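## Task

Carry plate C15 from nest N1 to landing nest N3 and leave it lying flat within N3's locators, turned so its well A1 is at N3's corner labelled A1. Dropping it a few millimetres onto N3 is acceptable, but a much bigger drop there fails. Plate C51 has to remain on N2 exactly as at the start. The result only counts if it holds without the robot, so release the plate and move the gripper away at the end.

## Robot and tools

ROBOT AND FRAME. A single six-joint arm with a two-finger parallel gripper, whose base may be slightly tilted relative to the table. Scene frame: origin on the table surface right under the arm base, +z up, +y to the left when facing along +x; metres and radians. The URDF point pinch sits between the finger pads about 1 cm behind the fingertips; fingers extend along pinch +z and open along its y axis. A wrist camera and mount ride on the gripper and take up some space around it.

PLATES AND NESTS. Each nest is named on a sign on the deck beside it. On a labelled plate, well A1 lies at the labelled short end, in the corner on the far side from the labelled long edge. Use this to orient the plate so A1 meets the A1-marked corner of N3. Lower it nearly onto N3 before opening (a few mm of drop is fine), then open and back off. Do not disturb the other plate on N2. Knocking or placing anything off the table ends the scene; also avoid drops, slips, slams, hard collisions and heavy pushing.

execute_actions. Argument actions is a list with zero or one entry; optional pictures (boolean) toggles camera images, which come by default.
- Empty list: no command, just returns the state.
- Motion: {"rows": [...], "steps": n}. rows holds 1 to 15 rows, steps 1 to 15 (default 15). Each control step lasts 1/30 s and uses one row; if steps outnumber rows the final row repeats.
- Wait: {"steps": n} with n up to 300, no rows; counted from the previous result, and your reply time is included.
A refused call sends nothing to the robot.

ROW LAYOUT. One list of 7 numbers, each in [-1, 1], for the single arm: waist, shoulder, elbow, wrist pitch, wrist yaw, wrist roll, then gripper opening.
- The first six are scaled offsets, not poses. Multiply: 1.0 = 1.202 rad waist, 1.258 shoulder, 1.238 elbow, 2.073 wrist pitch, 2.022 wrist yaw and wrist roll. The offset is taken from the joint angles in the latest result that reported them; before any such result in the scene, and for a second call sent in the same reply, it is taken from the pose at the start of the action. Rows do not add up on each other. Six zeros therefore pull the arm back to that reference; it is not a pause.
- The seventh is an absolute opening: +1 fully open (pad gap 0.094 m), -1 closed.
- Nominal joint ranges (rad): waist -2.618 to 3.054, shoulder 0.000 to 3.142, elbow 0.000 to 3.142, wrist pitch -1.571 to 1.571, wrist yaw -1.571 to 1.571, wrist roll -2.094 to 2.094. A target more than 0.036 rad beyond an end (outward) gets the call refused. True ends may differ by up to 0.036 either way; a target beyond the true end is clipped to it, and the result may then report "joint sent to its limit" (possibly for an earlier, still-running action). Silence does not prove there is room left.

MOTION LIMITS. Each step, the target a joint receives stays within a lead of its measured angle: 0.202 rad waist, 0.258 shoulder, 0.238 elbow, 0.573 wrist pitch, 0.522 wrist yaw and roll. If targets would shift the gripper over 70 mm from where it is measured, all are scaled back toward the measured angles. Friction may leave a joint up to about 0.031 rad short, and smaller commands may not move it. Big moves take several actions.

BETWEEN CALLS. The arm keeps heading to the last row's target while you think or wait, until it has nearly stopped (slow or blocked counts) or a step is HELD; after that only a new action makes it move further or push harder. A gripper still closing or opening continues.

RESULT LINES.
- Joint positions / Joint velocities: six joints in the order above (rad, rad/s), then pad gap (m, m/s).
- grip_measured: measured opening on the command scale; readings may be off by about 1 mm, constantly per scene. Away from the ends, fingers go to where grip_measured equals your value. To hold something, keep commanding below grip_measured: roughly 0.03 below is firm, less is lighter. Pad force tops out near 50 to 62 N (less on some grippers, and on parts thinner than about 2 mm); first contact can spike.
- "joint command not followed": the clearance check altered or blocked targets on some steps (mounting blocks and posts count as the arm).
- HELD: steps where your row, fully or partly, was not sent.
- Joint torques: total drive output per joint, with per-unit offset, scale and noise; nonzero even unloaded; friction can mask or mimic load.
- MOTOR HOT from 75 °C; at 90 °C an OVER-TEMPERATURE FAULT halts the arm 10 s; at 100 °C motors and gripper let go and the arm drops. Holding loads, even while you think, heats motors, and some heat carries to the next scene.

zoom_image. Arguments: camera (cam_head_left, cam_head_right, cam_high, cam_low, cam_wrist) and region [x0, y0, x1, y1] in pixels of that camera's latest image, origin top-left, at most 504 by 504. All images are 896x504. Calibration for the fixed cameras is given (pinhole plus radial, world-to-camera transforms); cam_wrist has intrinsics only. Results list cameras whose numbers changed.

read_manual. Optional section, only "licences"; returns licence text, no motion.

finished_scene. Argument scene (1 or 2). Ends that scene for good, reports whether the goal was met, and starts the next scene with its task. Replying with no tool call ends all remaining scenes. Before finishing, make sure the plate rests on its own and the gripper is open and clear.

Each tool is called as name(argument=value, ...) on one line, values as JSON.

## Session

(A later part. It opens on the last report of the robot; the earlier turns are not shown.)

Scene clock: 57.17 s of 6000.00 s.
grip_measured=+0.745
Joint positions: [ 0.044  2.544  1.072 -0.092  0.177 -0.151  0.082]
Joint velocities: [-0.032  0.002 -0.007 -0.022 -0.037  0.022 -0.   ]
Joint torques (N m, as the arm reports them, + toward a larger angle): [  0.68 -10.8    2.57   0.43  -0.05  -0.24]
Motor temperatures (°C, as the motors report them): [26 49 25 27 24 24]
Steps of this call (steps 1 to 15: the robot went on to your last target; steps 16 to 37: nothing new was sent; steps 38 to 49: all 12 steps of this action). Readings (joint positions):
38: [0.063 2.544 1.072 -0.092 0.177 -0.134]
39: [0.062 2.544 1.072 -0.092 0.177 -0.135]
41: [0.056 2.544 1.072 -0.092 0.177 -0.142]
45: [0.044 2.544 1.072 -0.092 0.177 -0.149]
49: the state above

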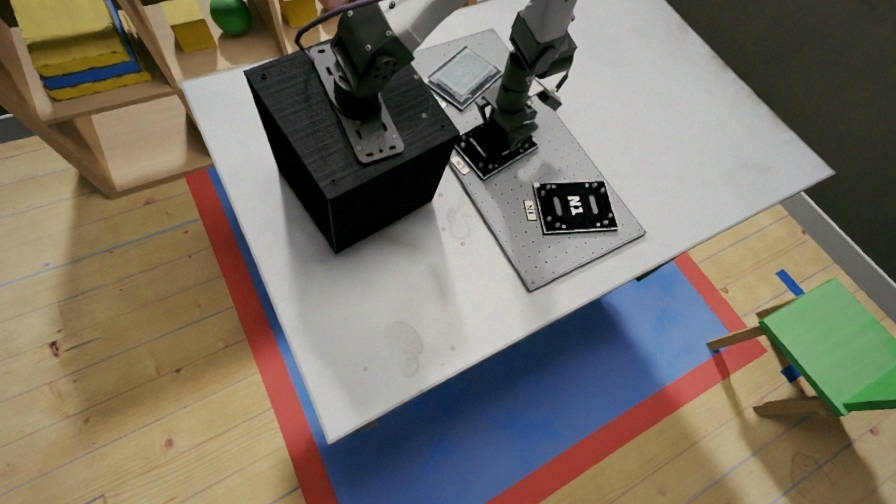

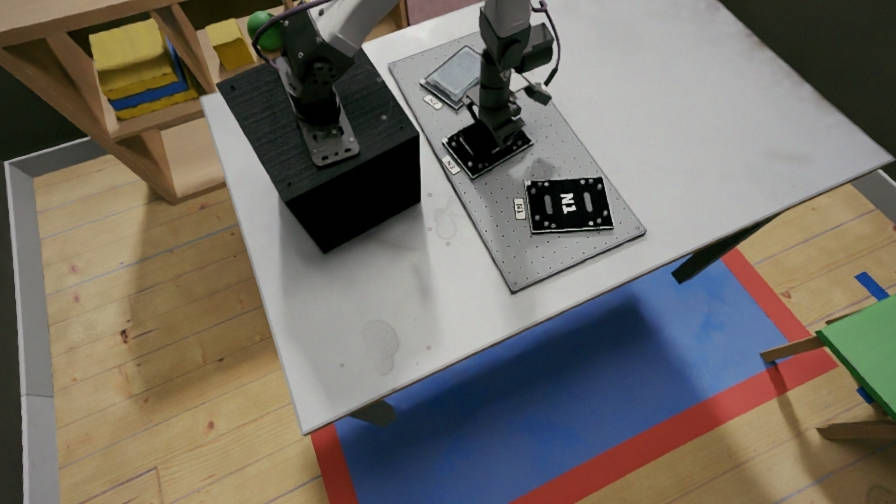

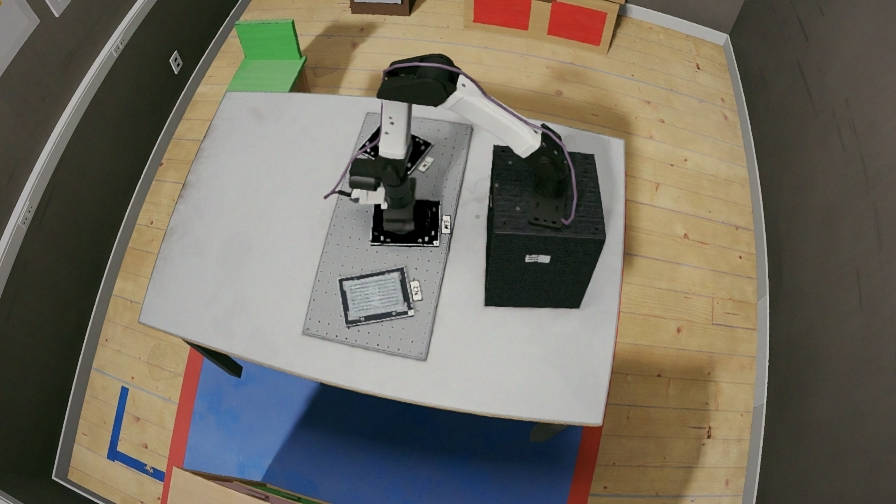

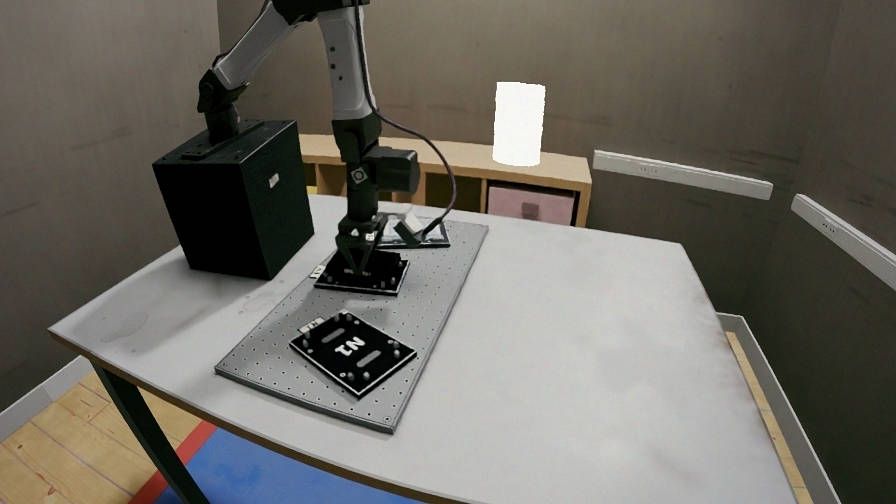

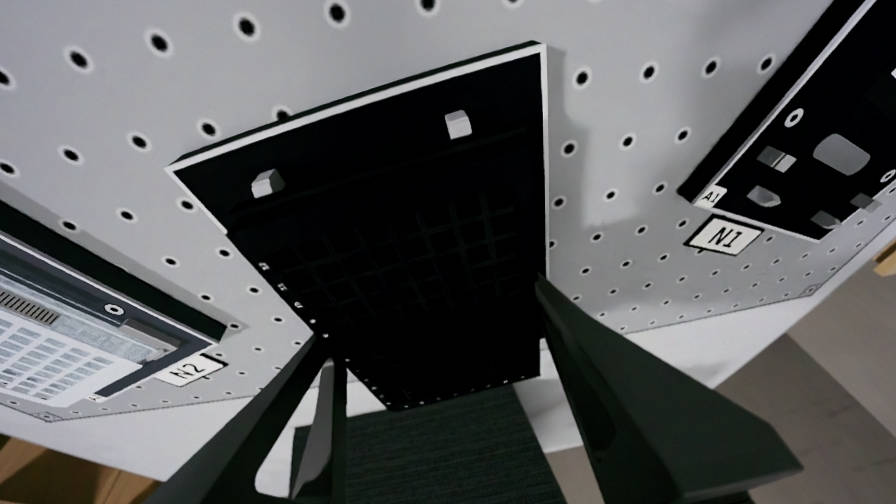

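execute_actions(actions=[{"rows":[[0,0.008,0,0.002,0,-0.004,0.71],[0,0.016,0,0.005,0,-0.008,0.71],[0,0.022,0,0.008,0,-0.011,0.71],[0,0.027,0,0.009,0,-0.011,0.71]],"steps":14}])

Scene clock: 58.80 s of 6000.00 s.
grip_measured=+0.745
Joint positions: [ 0.044  2.557  1.072 -0.082  0.179 -0.161  0.082]
Joint velocities: [-0.017 -0.012 -0.007 -0.007  0.037  0.007  0.001]
Joint torques (N m, as the arm reports them, + toward a larger angle): [ 1.11 -9.1   2.48  0.54 -0.09 -0.25]
Motor temperatures (°C, as the motors report them): [26 49 25 27 24 24]
Steps of this call (steps 1 to 15: the robot went on to your last target; steps 16 to 35: nothing new was sent; steps 36 to 49: all 14 steps of this action). Readings (joint positions):
36: [0.044 2.544 1.072 -0.092 0.177 -0.154]
37: [0.044 2.544 1.072 -0.092 0.177 -0.154]
39: [0.044 2.545 1.072 -0.089 0.177 -0.157]
43: [0.044 2.556 1.072 -0.082 0.178 -0.160]
49: the state above

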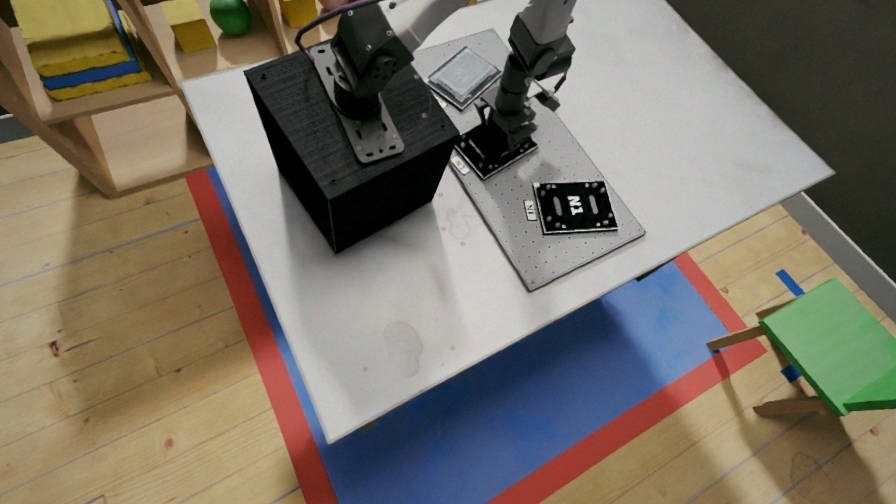

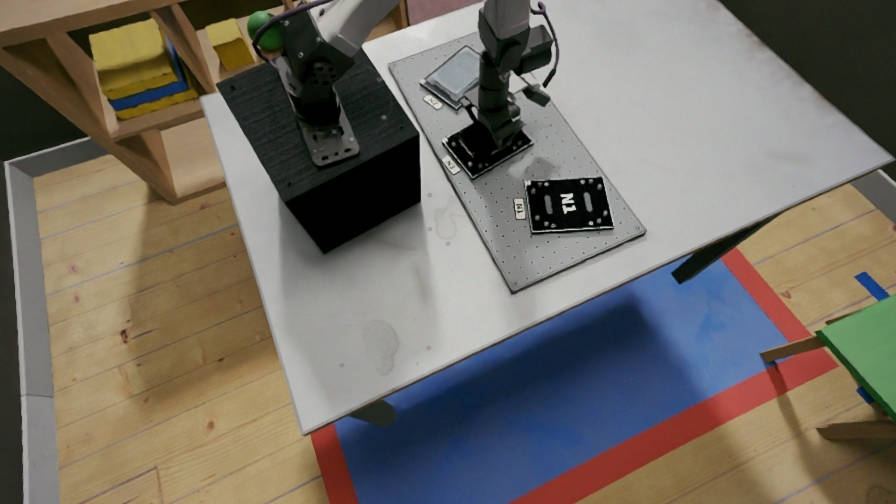

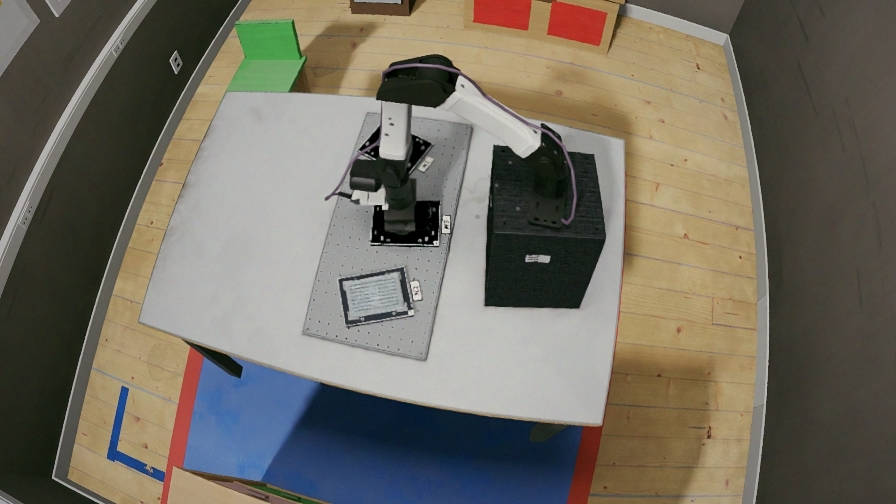

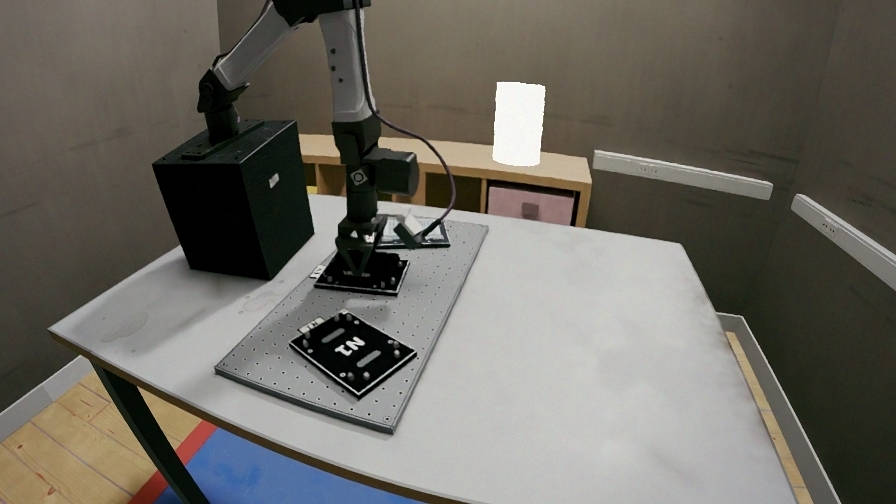

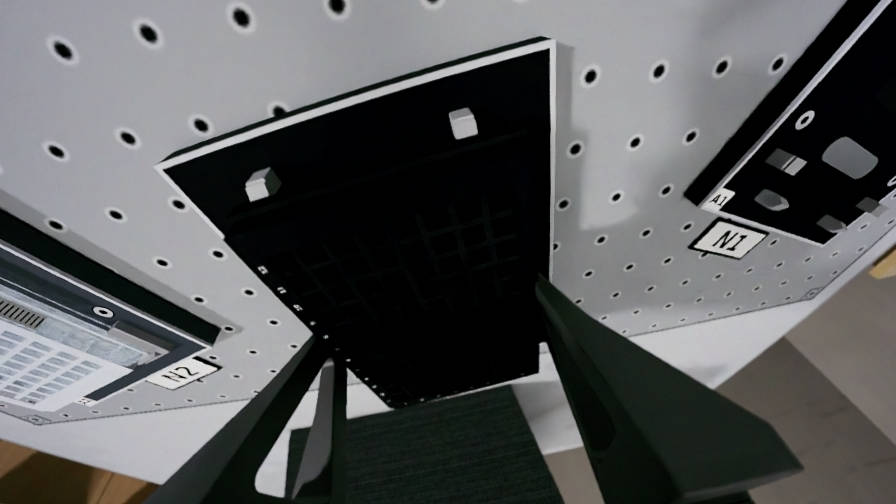

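execute_actions(actions=[{"rows":[[0.005,0,0,0,0,0,0.71],[0.009,0,0,0,0,0,0.71],[0.012,0,0,0,0,0,0.71]],"steps":10}])

Scene clock: 60.20 s of 6000.00 s.
grip_measured=+0.745
Joint positions: [ 0.047  2.557  1.072 -0.082  0.185 -0.161  0.082]
Joint velocities: [ 0.012 -0.007  0.012  0.066  0.007  0.007 -0.001]
Joint torques (N m, as the arm reports them, + toward a larger angle): [  1.86 -10.78   2.5    0.44  -0.13  -0.1 ]
Motor temperatures (°C, as the motors report them): [26 49 25 27 24 24]
Steps of this call (steps 1 to 15: the robot went on to your last target; steps 16 to 32: nothing new was sent; steps 33 to 42: all 10 steps of this action). Readings (joint positions):
33: [0.044 2.557 1.072 -0.082 0.179 -0.161]
34: [0.044 2.557 1.072 -0.082 0.179 -0.161]
36: [0.045 2.557 1.072 -0.082 0.181 -0.161]
40: [0.047 2.557 1.072 -0.082 0.185 -0.161]
42: the state above

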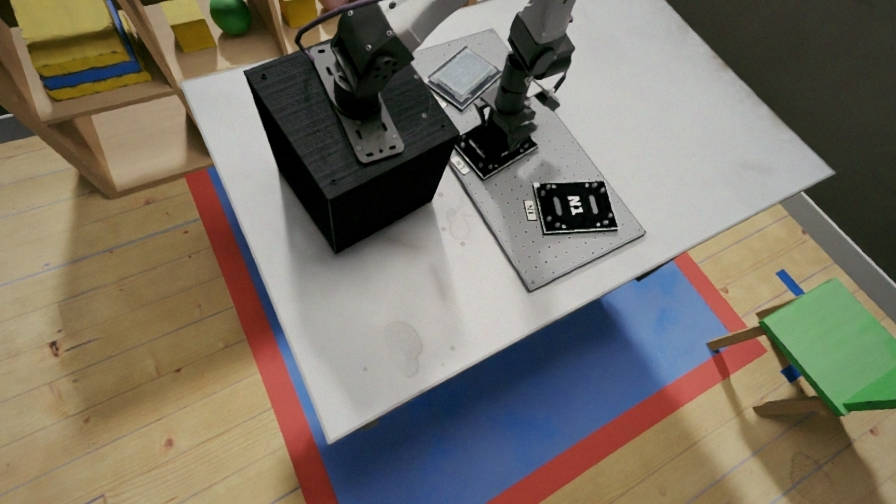

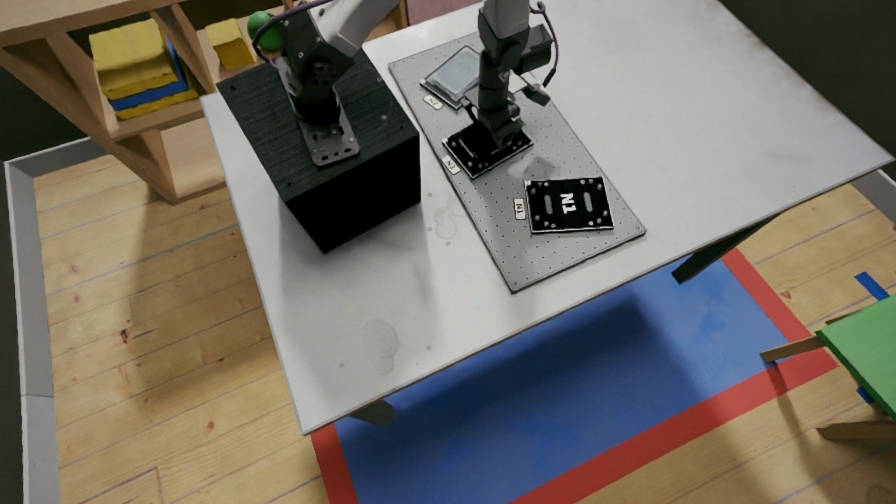

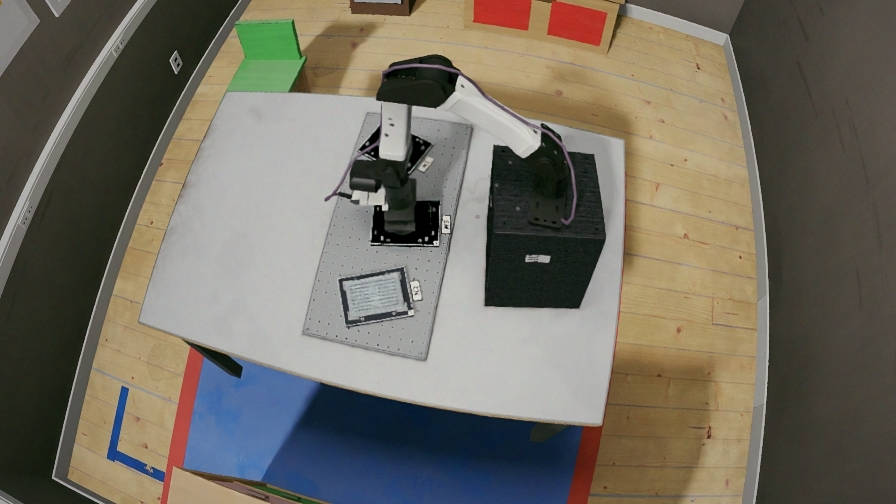

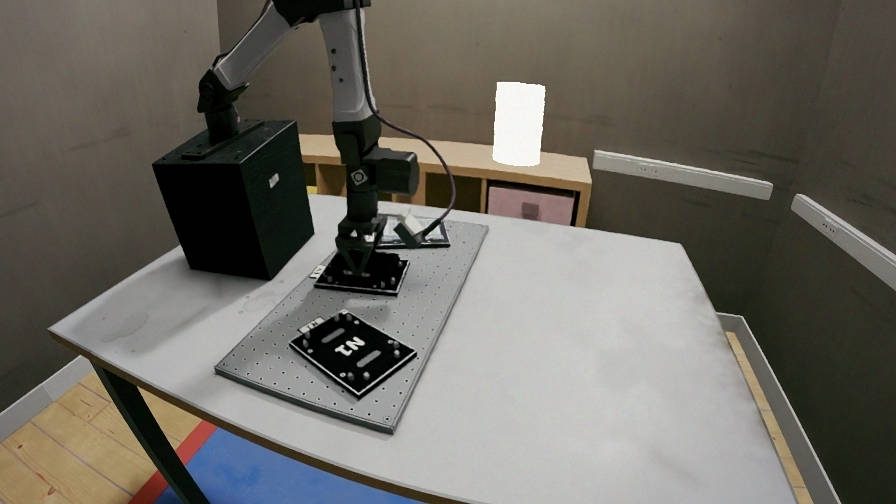

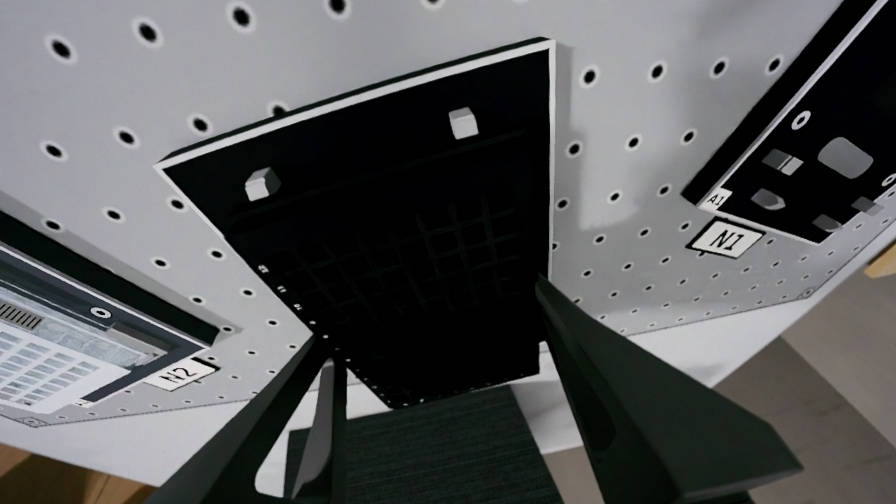

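execute_actions(actions=[{"rows":[[0,-0.012,0,-0.002,0,0,0.71],[0,-0.022,0,-0.004,0,0,0.71],[0,-0.028,0,-0.006,-0.003,0,0.71],[0.002,-0.028,0,-0.006,-0.005,0,0.71],[0.005,-0.028,0,-0.006,-0.006,0,0.71],[0.008,-0.028,0,-0.006,-0.006,0,0.71],[0.011,-0.028,0,-0.006,-0.006,0,0.71]],"steps":15}])

Scene clock: 61.63 s of 6000.00 s.
grip_measured=+0.745
Joint positions: [ 0.049  2.557  1.072 -0.083  0.187 -0.161  0.082]
Joint velocities: [ 0.007  0.007 -0.012 -0.022 -0.022 -0.066  0.001]
Joint torques (N m, as the arm reports them, + toward a larger angle): [  1.97 -13.49   2.49   0.32  -0.22  -0.1 ]
Motor temperatures (°C, as the motors report them): [26 49 25 27 24 24]
Steps of this call (steps 1 to 15: the robot went on to your last target; steps 16 to 28: nothing new was sent; steps 29 to 43: all 15 steps of this action). Readings (joint positions):
29: [0.047 2.557 1.072 -0.082 0.186 -0.161]
30: [0.047 2.557 1.072 -0.082 0.186 -0.161]
32: [0.047 2.557 1.072 -0.083 0.186 -0.161]
36: [0.048 2.557 1.072 -0.083 0.186 -0.161]
43: the state above

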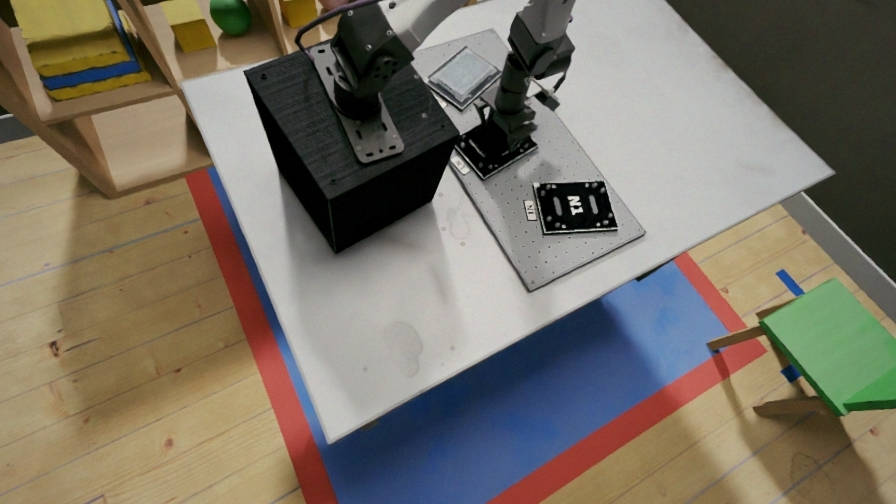

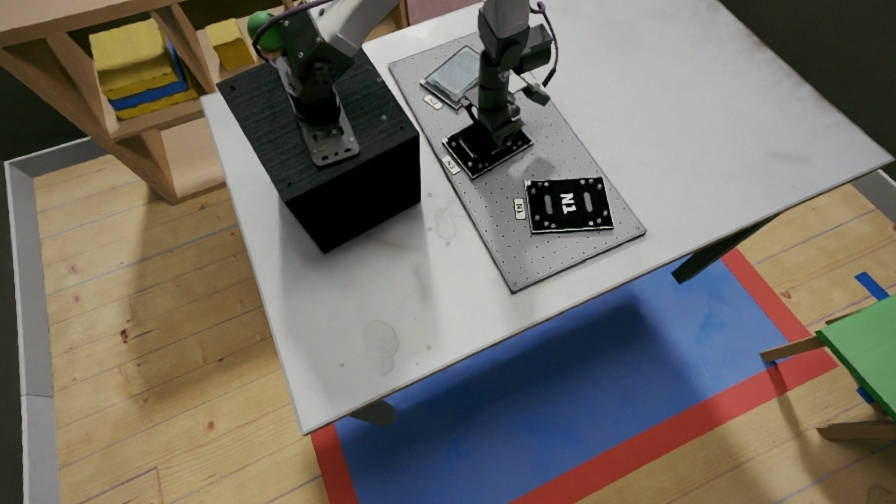

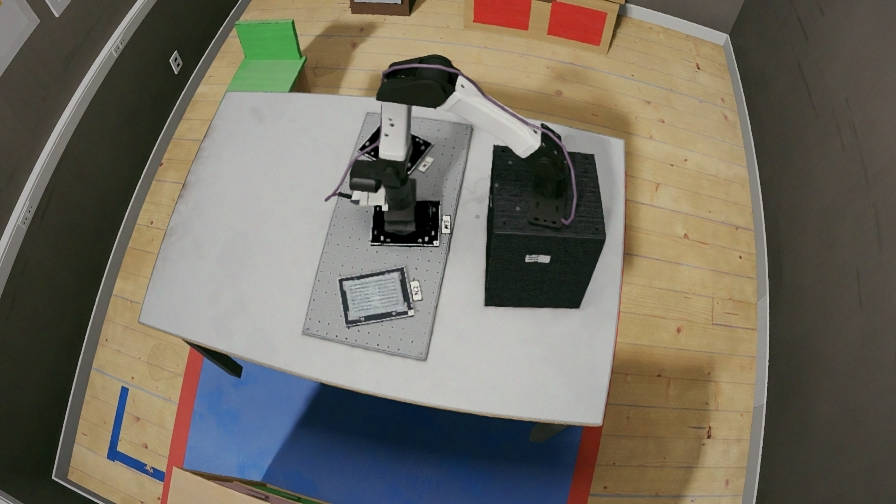

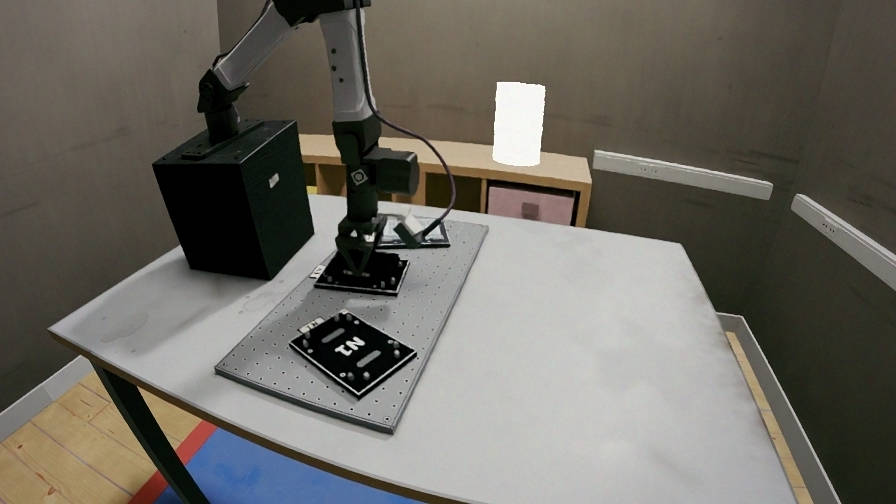

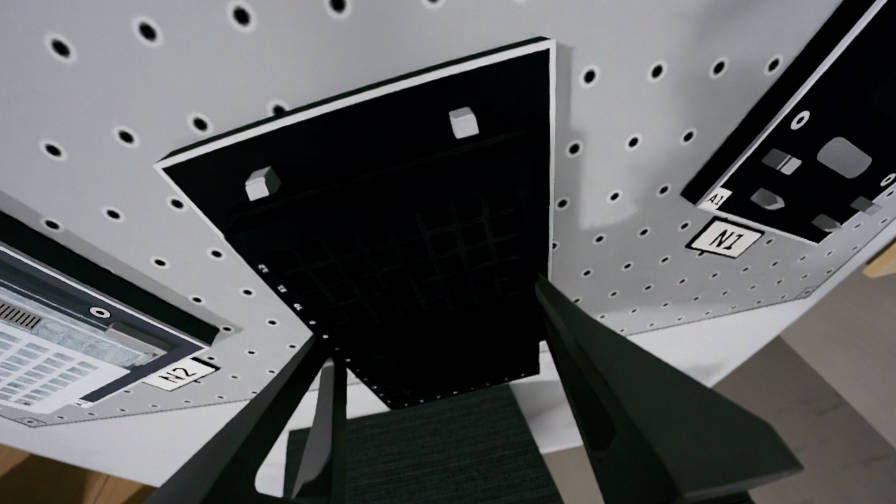

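Stiction on q2 up; use bigger lift.

execute_actions(actions=[{"rows":[[0,-0.02,0,-0.003,0,0,0.71],[0,-0.035,0,-0.006,0,0,0.71],[0,-0.045,0,-0.009,-0.002,0,0.71],[0,-0.05,0,-0.01,-0.004,0,0.71],[0.002,-0.05,0,-0.01,-0.005,0,0.71],[0.004,-0.05,0,-0.01,-0.006,0,0.71],[0.007,-0.05,0,-0.01,-0.006,0,0.71],[0.01,-0.05,0,-0.01,-0.006,0,0.71]],"steps":15}])

Scene clock: 63.13 s of 6000.00 s.
grip_measured=+0.745
Joint positions: [ 0.053  2.518  1.072 -0.097  0.182 -0.161  0.082]
Joint velocities: [ 0.007  0.007  0.012 -0.022 -0.051 -0.007  0.001]
Joint torques (N m, as the arm reports them, + toward a larger angle): [  1.66 -12.71   2.78   0.41  -0.17  -0.09]
Motor temperatures (°C, as the motors report them): [26 49 25 27 24 24]
Steps of this call (steps 1 to 15: the robot went on to your last target; steps 16 to 30: nothing new was sent; steps 31 to 45: all 15 steps of this action). Readings (joint positions):
31: [0.049 2.557 1.072 -0.083 0.188 -0.161]
32: [0.049 2.555 1.072 -0.084 0.188 -0.161]
34: [0.049 2.544 1.072 -0.092 0.188 -0.161]
38: [0.049 2.521 1.072 -0.095 0.185 -0.161]
45: the state above

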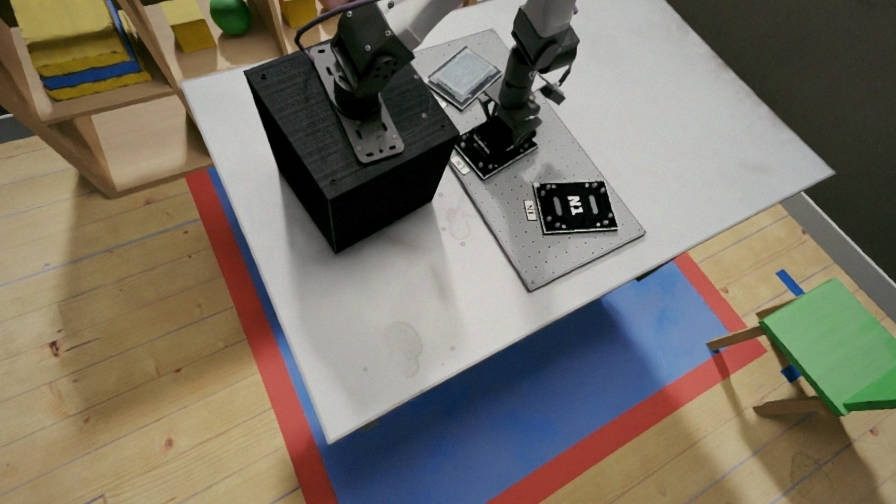

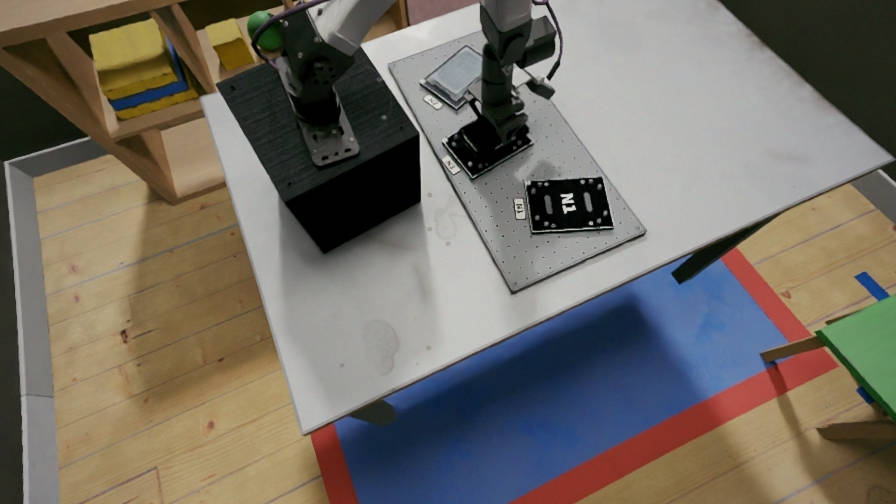

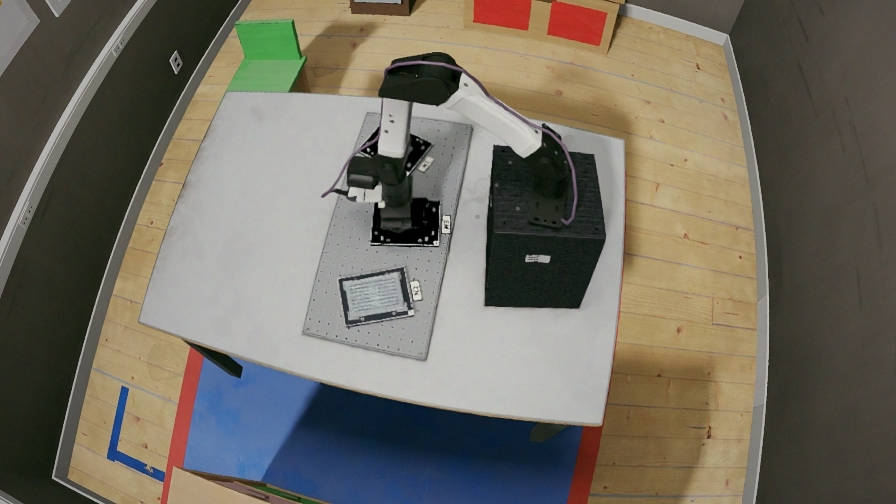

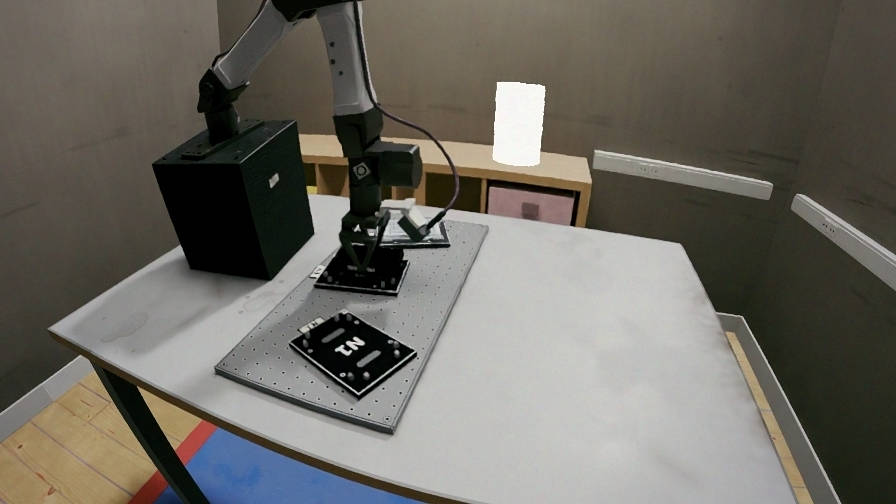

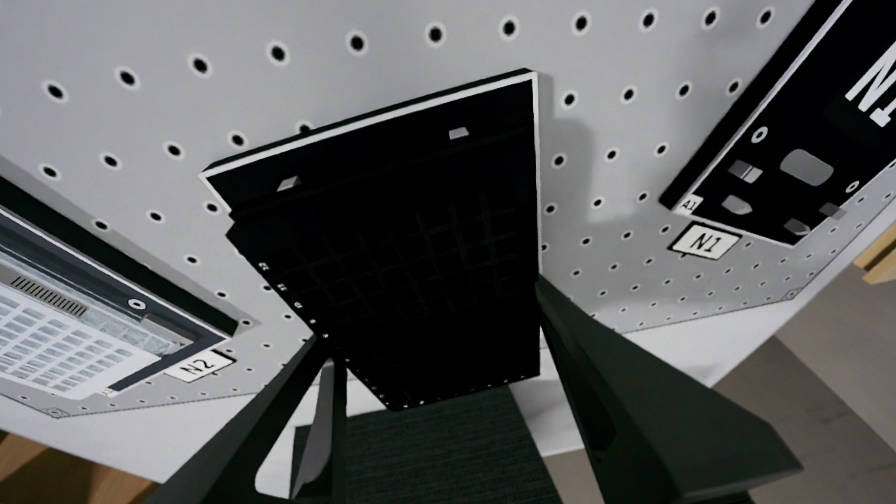

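execute_actions(actions=[{"rows":[[0,0.012,0,0,0,0,0.71],[0,0.02,0,0.003,0,0,0.71],[0,0.027,0,0.007,0,0,0.71],[0,0.034,0,0.011,0,0,0.71],[0,0.04,0,0.015,0,0,0.71],[0,0.045,0,0.019,0,0,0.71],[0,0.048,0,0.022,0,0,0.71]],"steps":15}])

Scene clock: 65.10 s of 6000.00 s.
grip_measured=+0.745
Joint positions: [ 0.053  2.563  1.072 -0.06   0.182 -0.161  0.082]
Joint velocities: [-0.017  0.012 -0.007  0.007  0.081 -0.037  0.   ]
Joint torques (N m, as the arm reports them, + toward a larger angle): [ 1.14 -9.54  2.58  0.57 -0.05 -0.09]
Motor temperatures (°C, as the motors report them): [26 49 25 27 24 24]
Steps of this call (steps 1 to 15: the robot went on to your last target; steps 16 to 44: nothing new was sent; steps 45 to 59: all 15 steps of this action). Readings (joint positions):
45: [0.053 2.518 1.072 -0.098 0.181 -0.161]
46: [0.053 2.518 1.072 -0.098 0.181 -0.161]
48: [0.053 2.523 1.072 -0.092 0.181 -0.161]
52: [0.053 2.553 1.072 -0.074 0.181 -0.161]
59: the state above

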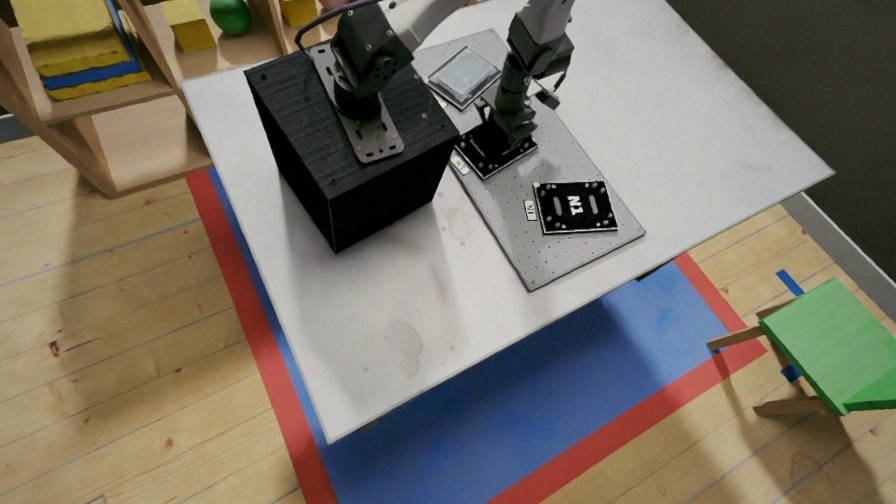

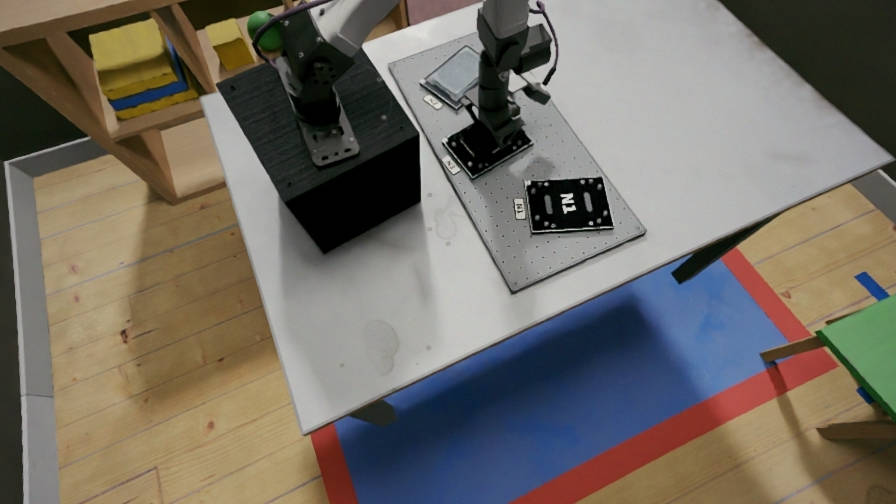

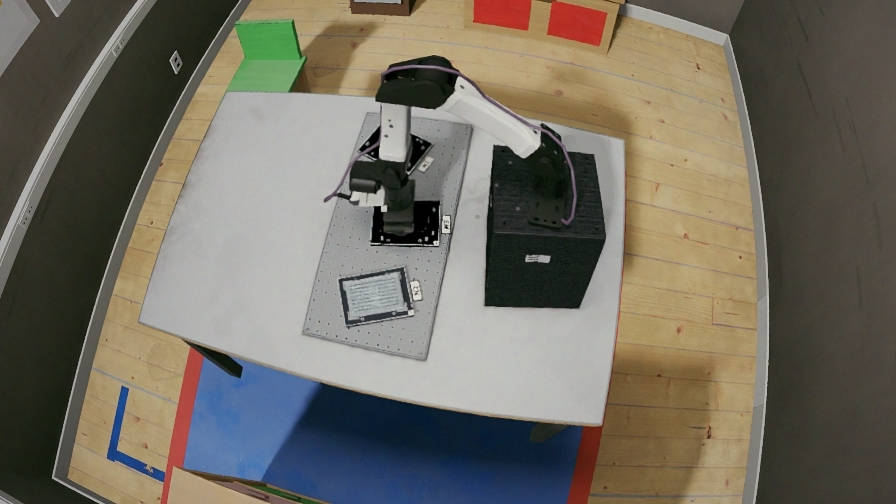

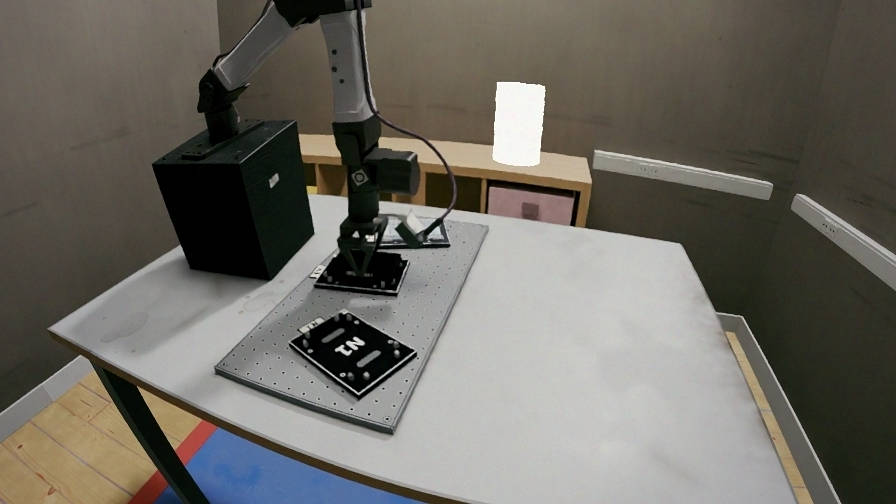

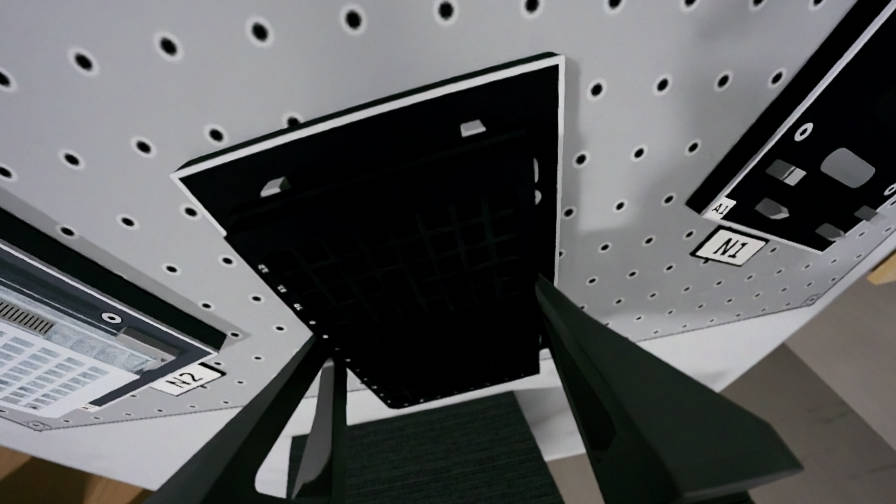

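execute_actions(actions=[{"rows":[[0,0,0,-0.004,0,0,0.71],[0,0,0,-0.008,0,0,0.71],[0,0,0,-0.011,0,0,0.71]],"steps":10}])

Scene clock: 66.60 s of 6000.00 s.
grip_measured=+0.745
Joint positions: [ 0.053  2.563  1.072 -0.062  0.182 -0.161  0.082]
Joint velocities: [ 0.002  0.007  0.002 -0.037 -0.007 -0.007 -0.   ]
Joint torques (N m, as the arm reports them, + toward a larger angle): [  1.12 -10.79   2.48   0.25  -0.06  -0.09]
Motor temperatures (°C, as the motors report them): [26 49 25 27 24 24]
Steps of this call (steps 1 to 15: the robot went on to your last target; steps 16 to 35: nothing new was sent; steps 36 to 45: all 10 steps of this action). Readings (joint positions):
36: [0.053 2.563 1.072 -0.060 0.182 -0.161]
37: [0.053 2.563 1.072 -0.061 0.182 -0.161]
39: [0.053 2.563 1.072 -0.062 0.182 -0.161]
43: [0.053 2.563 1.072 -0.062 0.182 -0.161]
45: the state above

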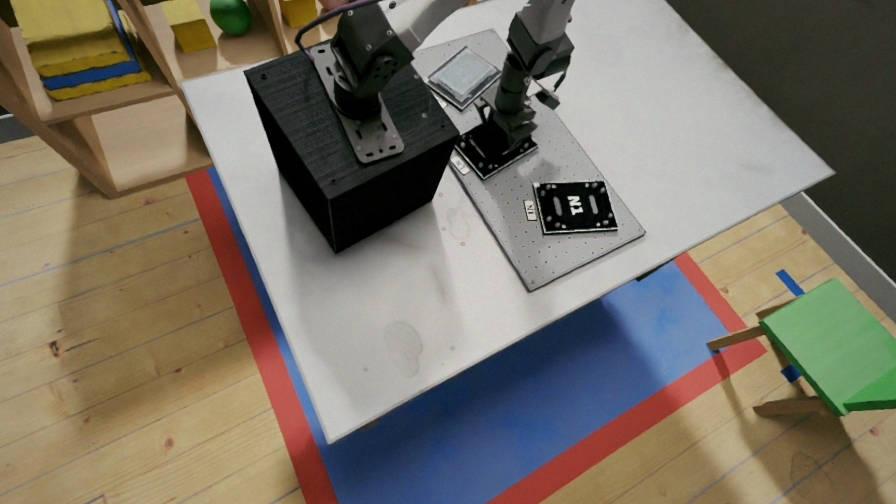

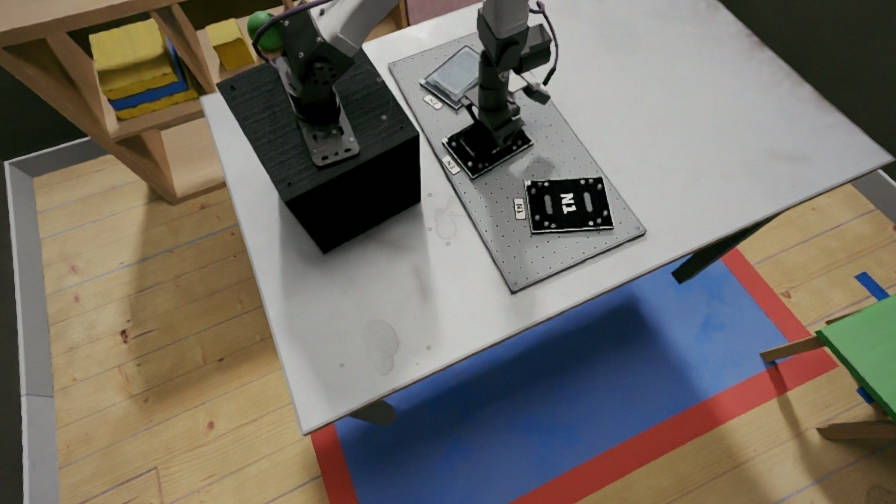

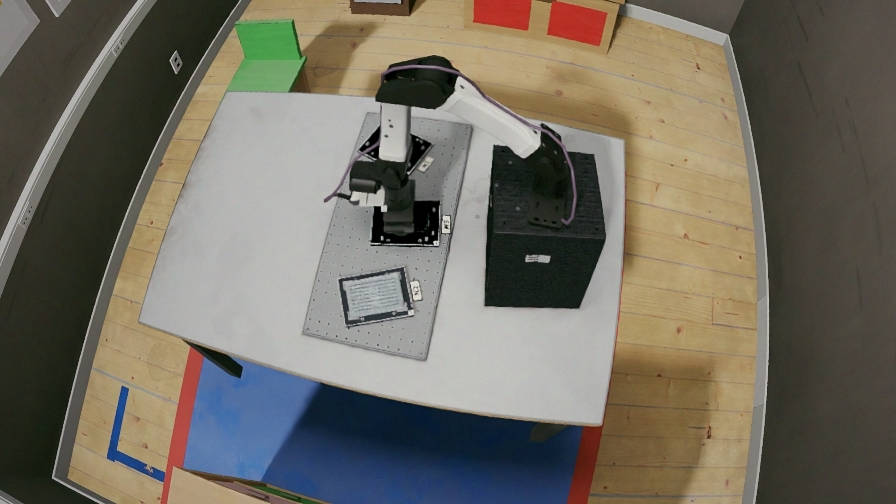

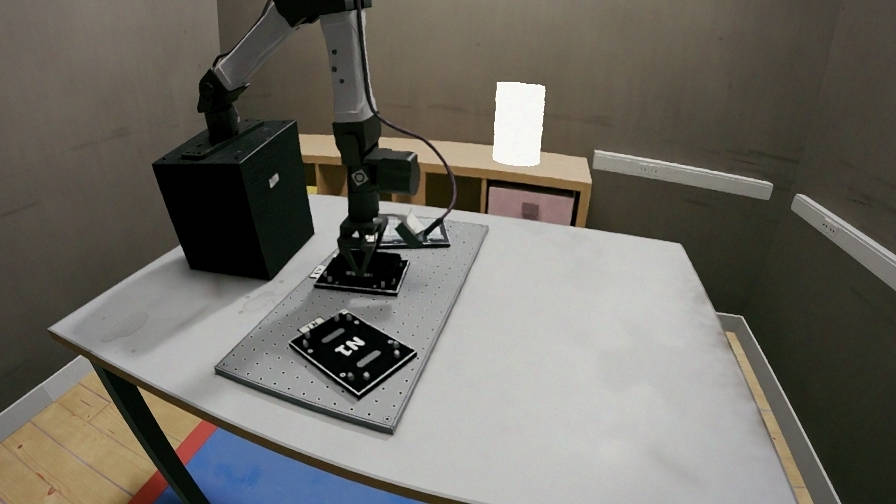

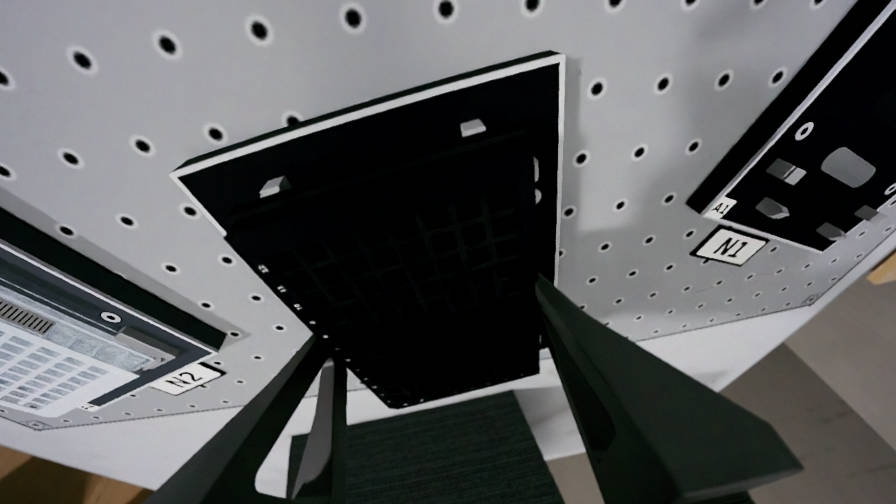

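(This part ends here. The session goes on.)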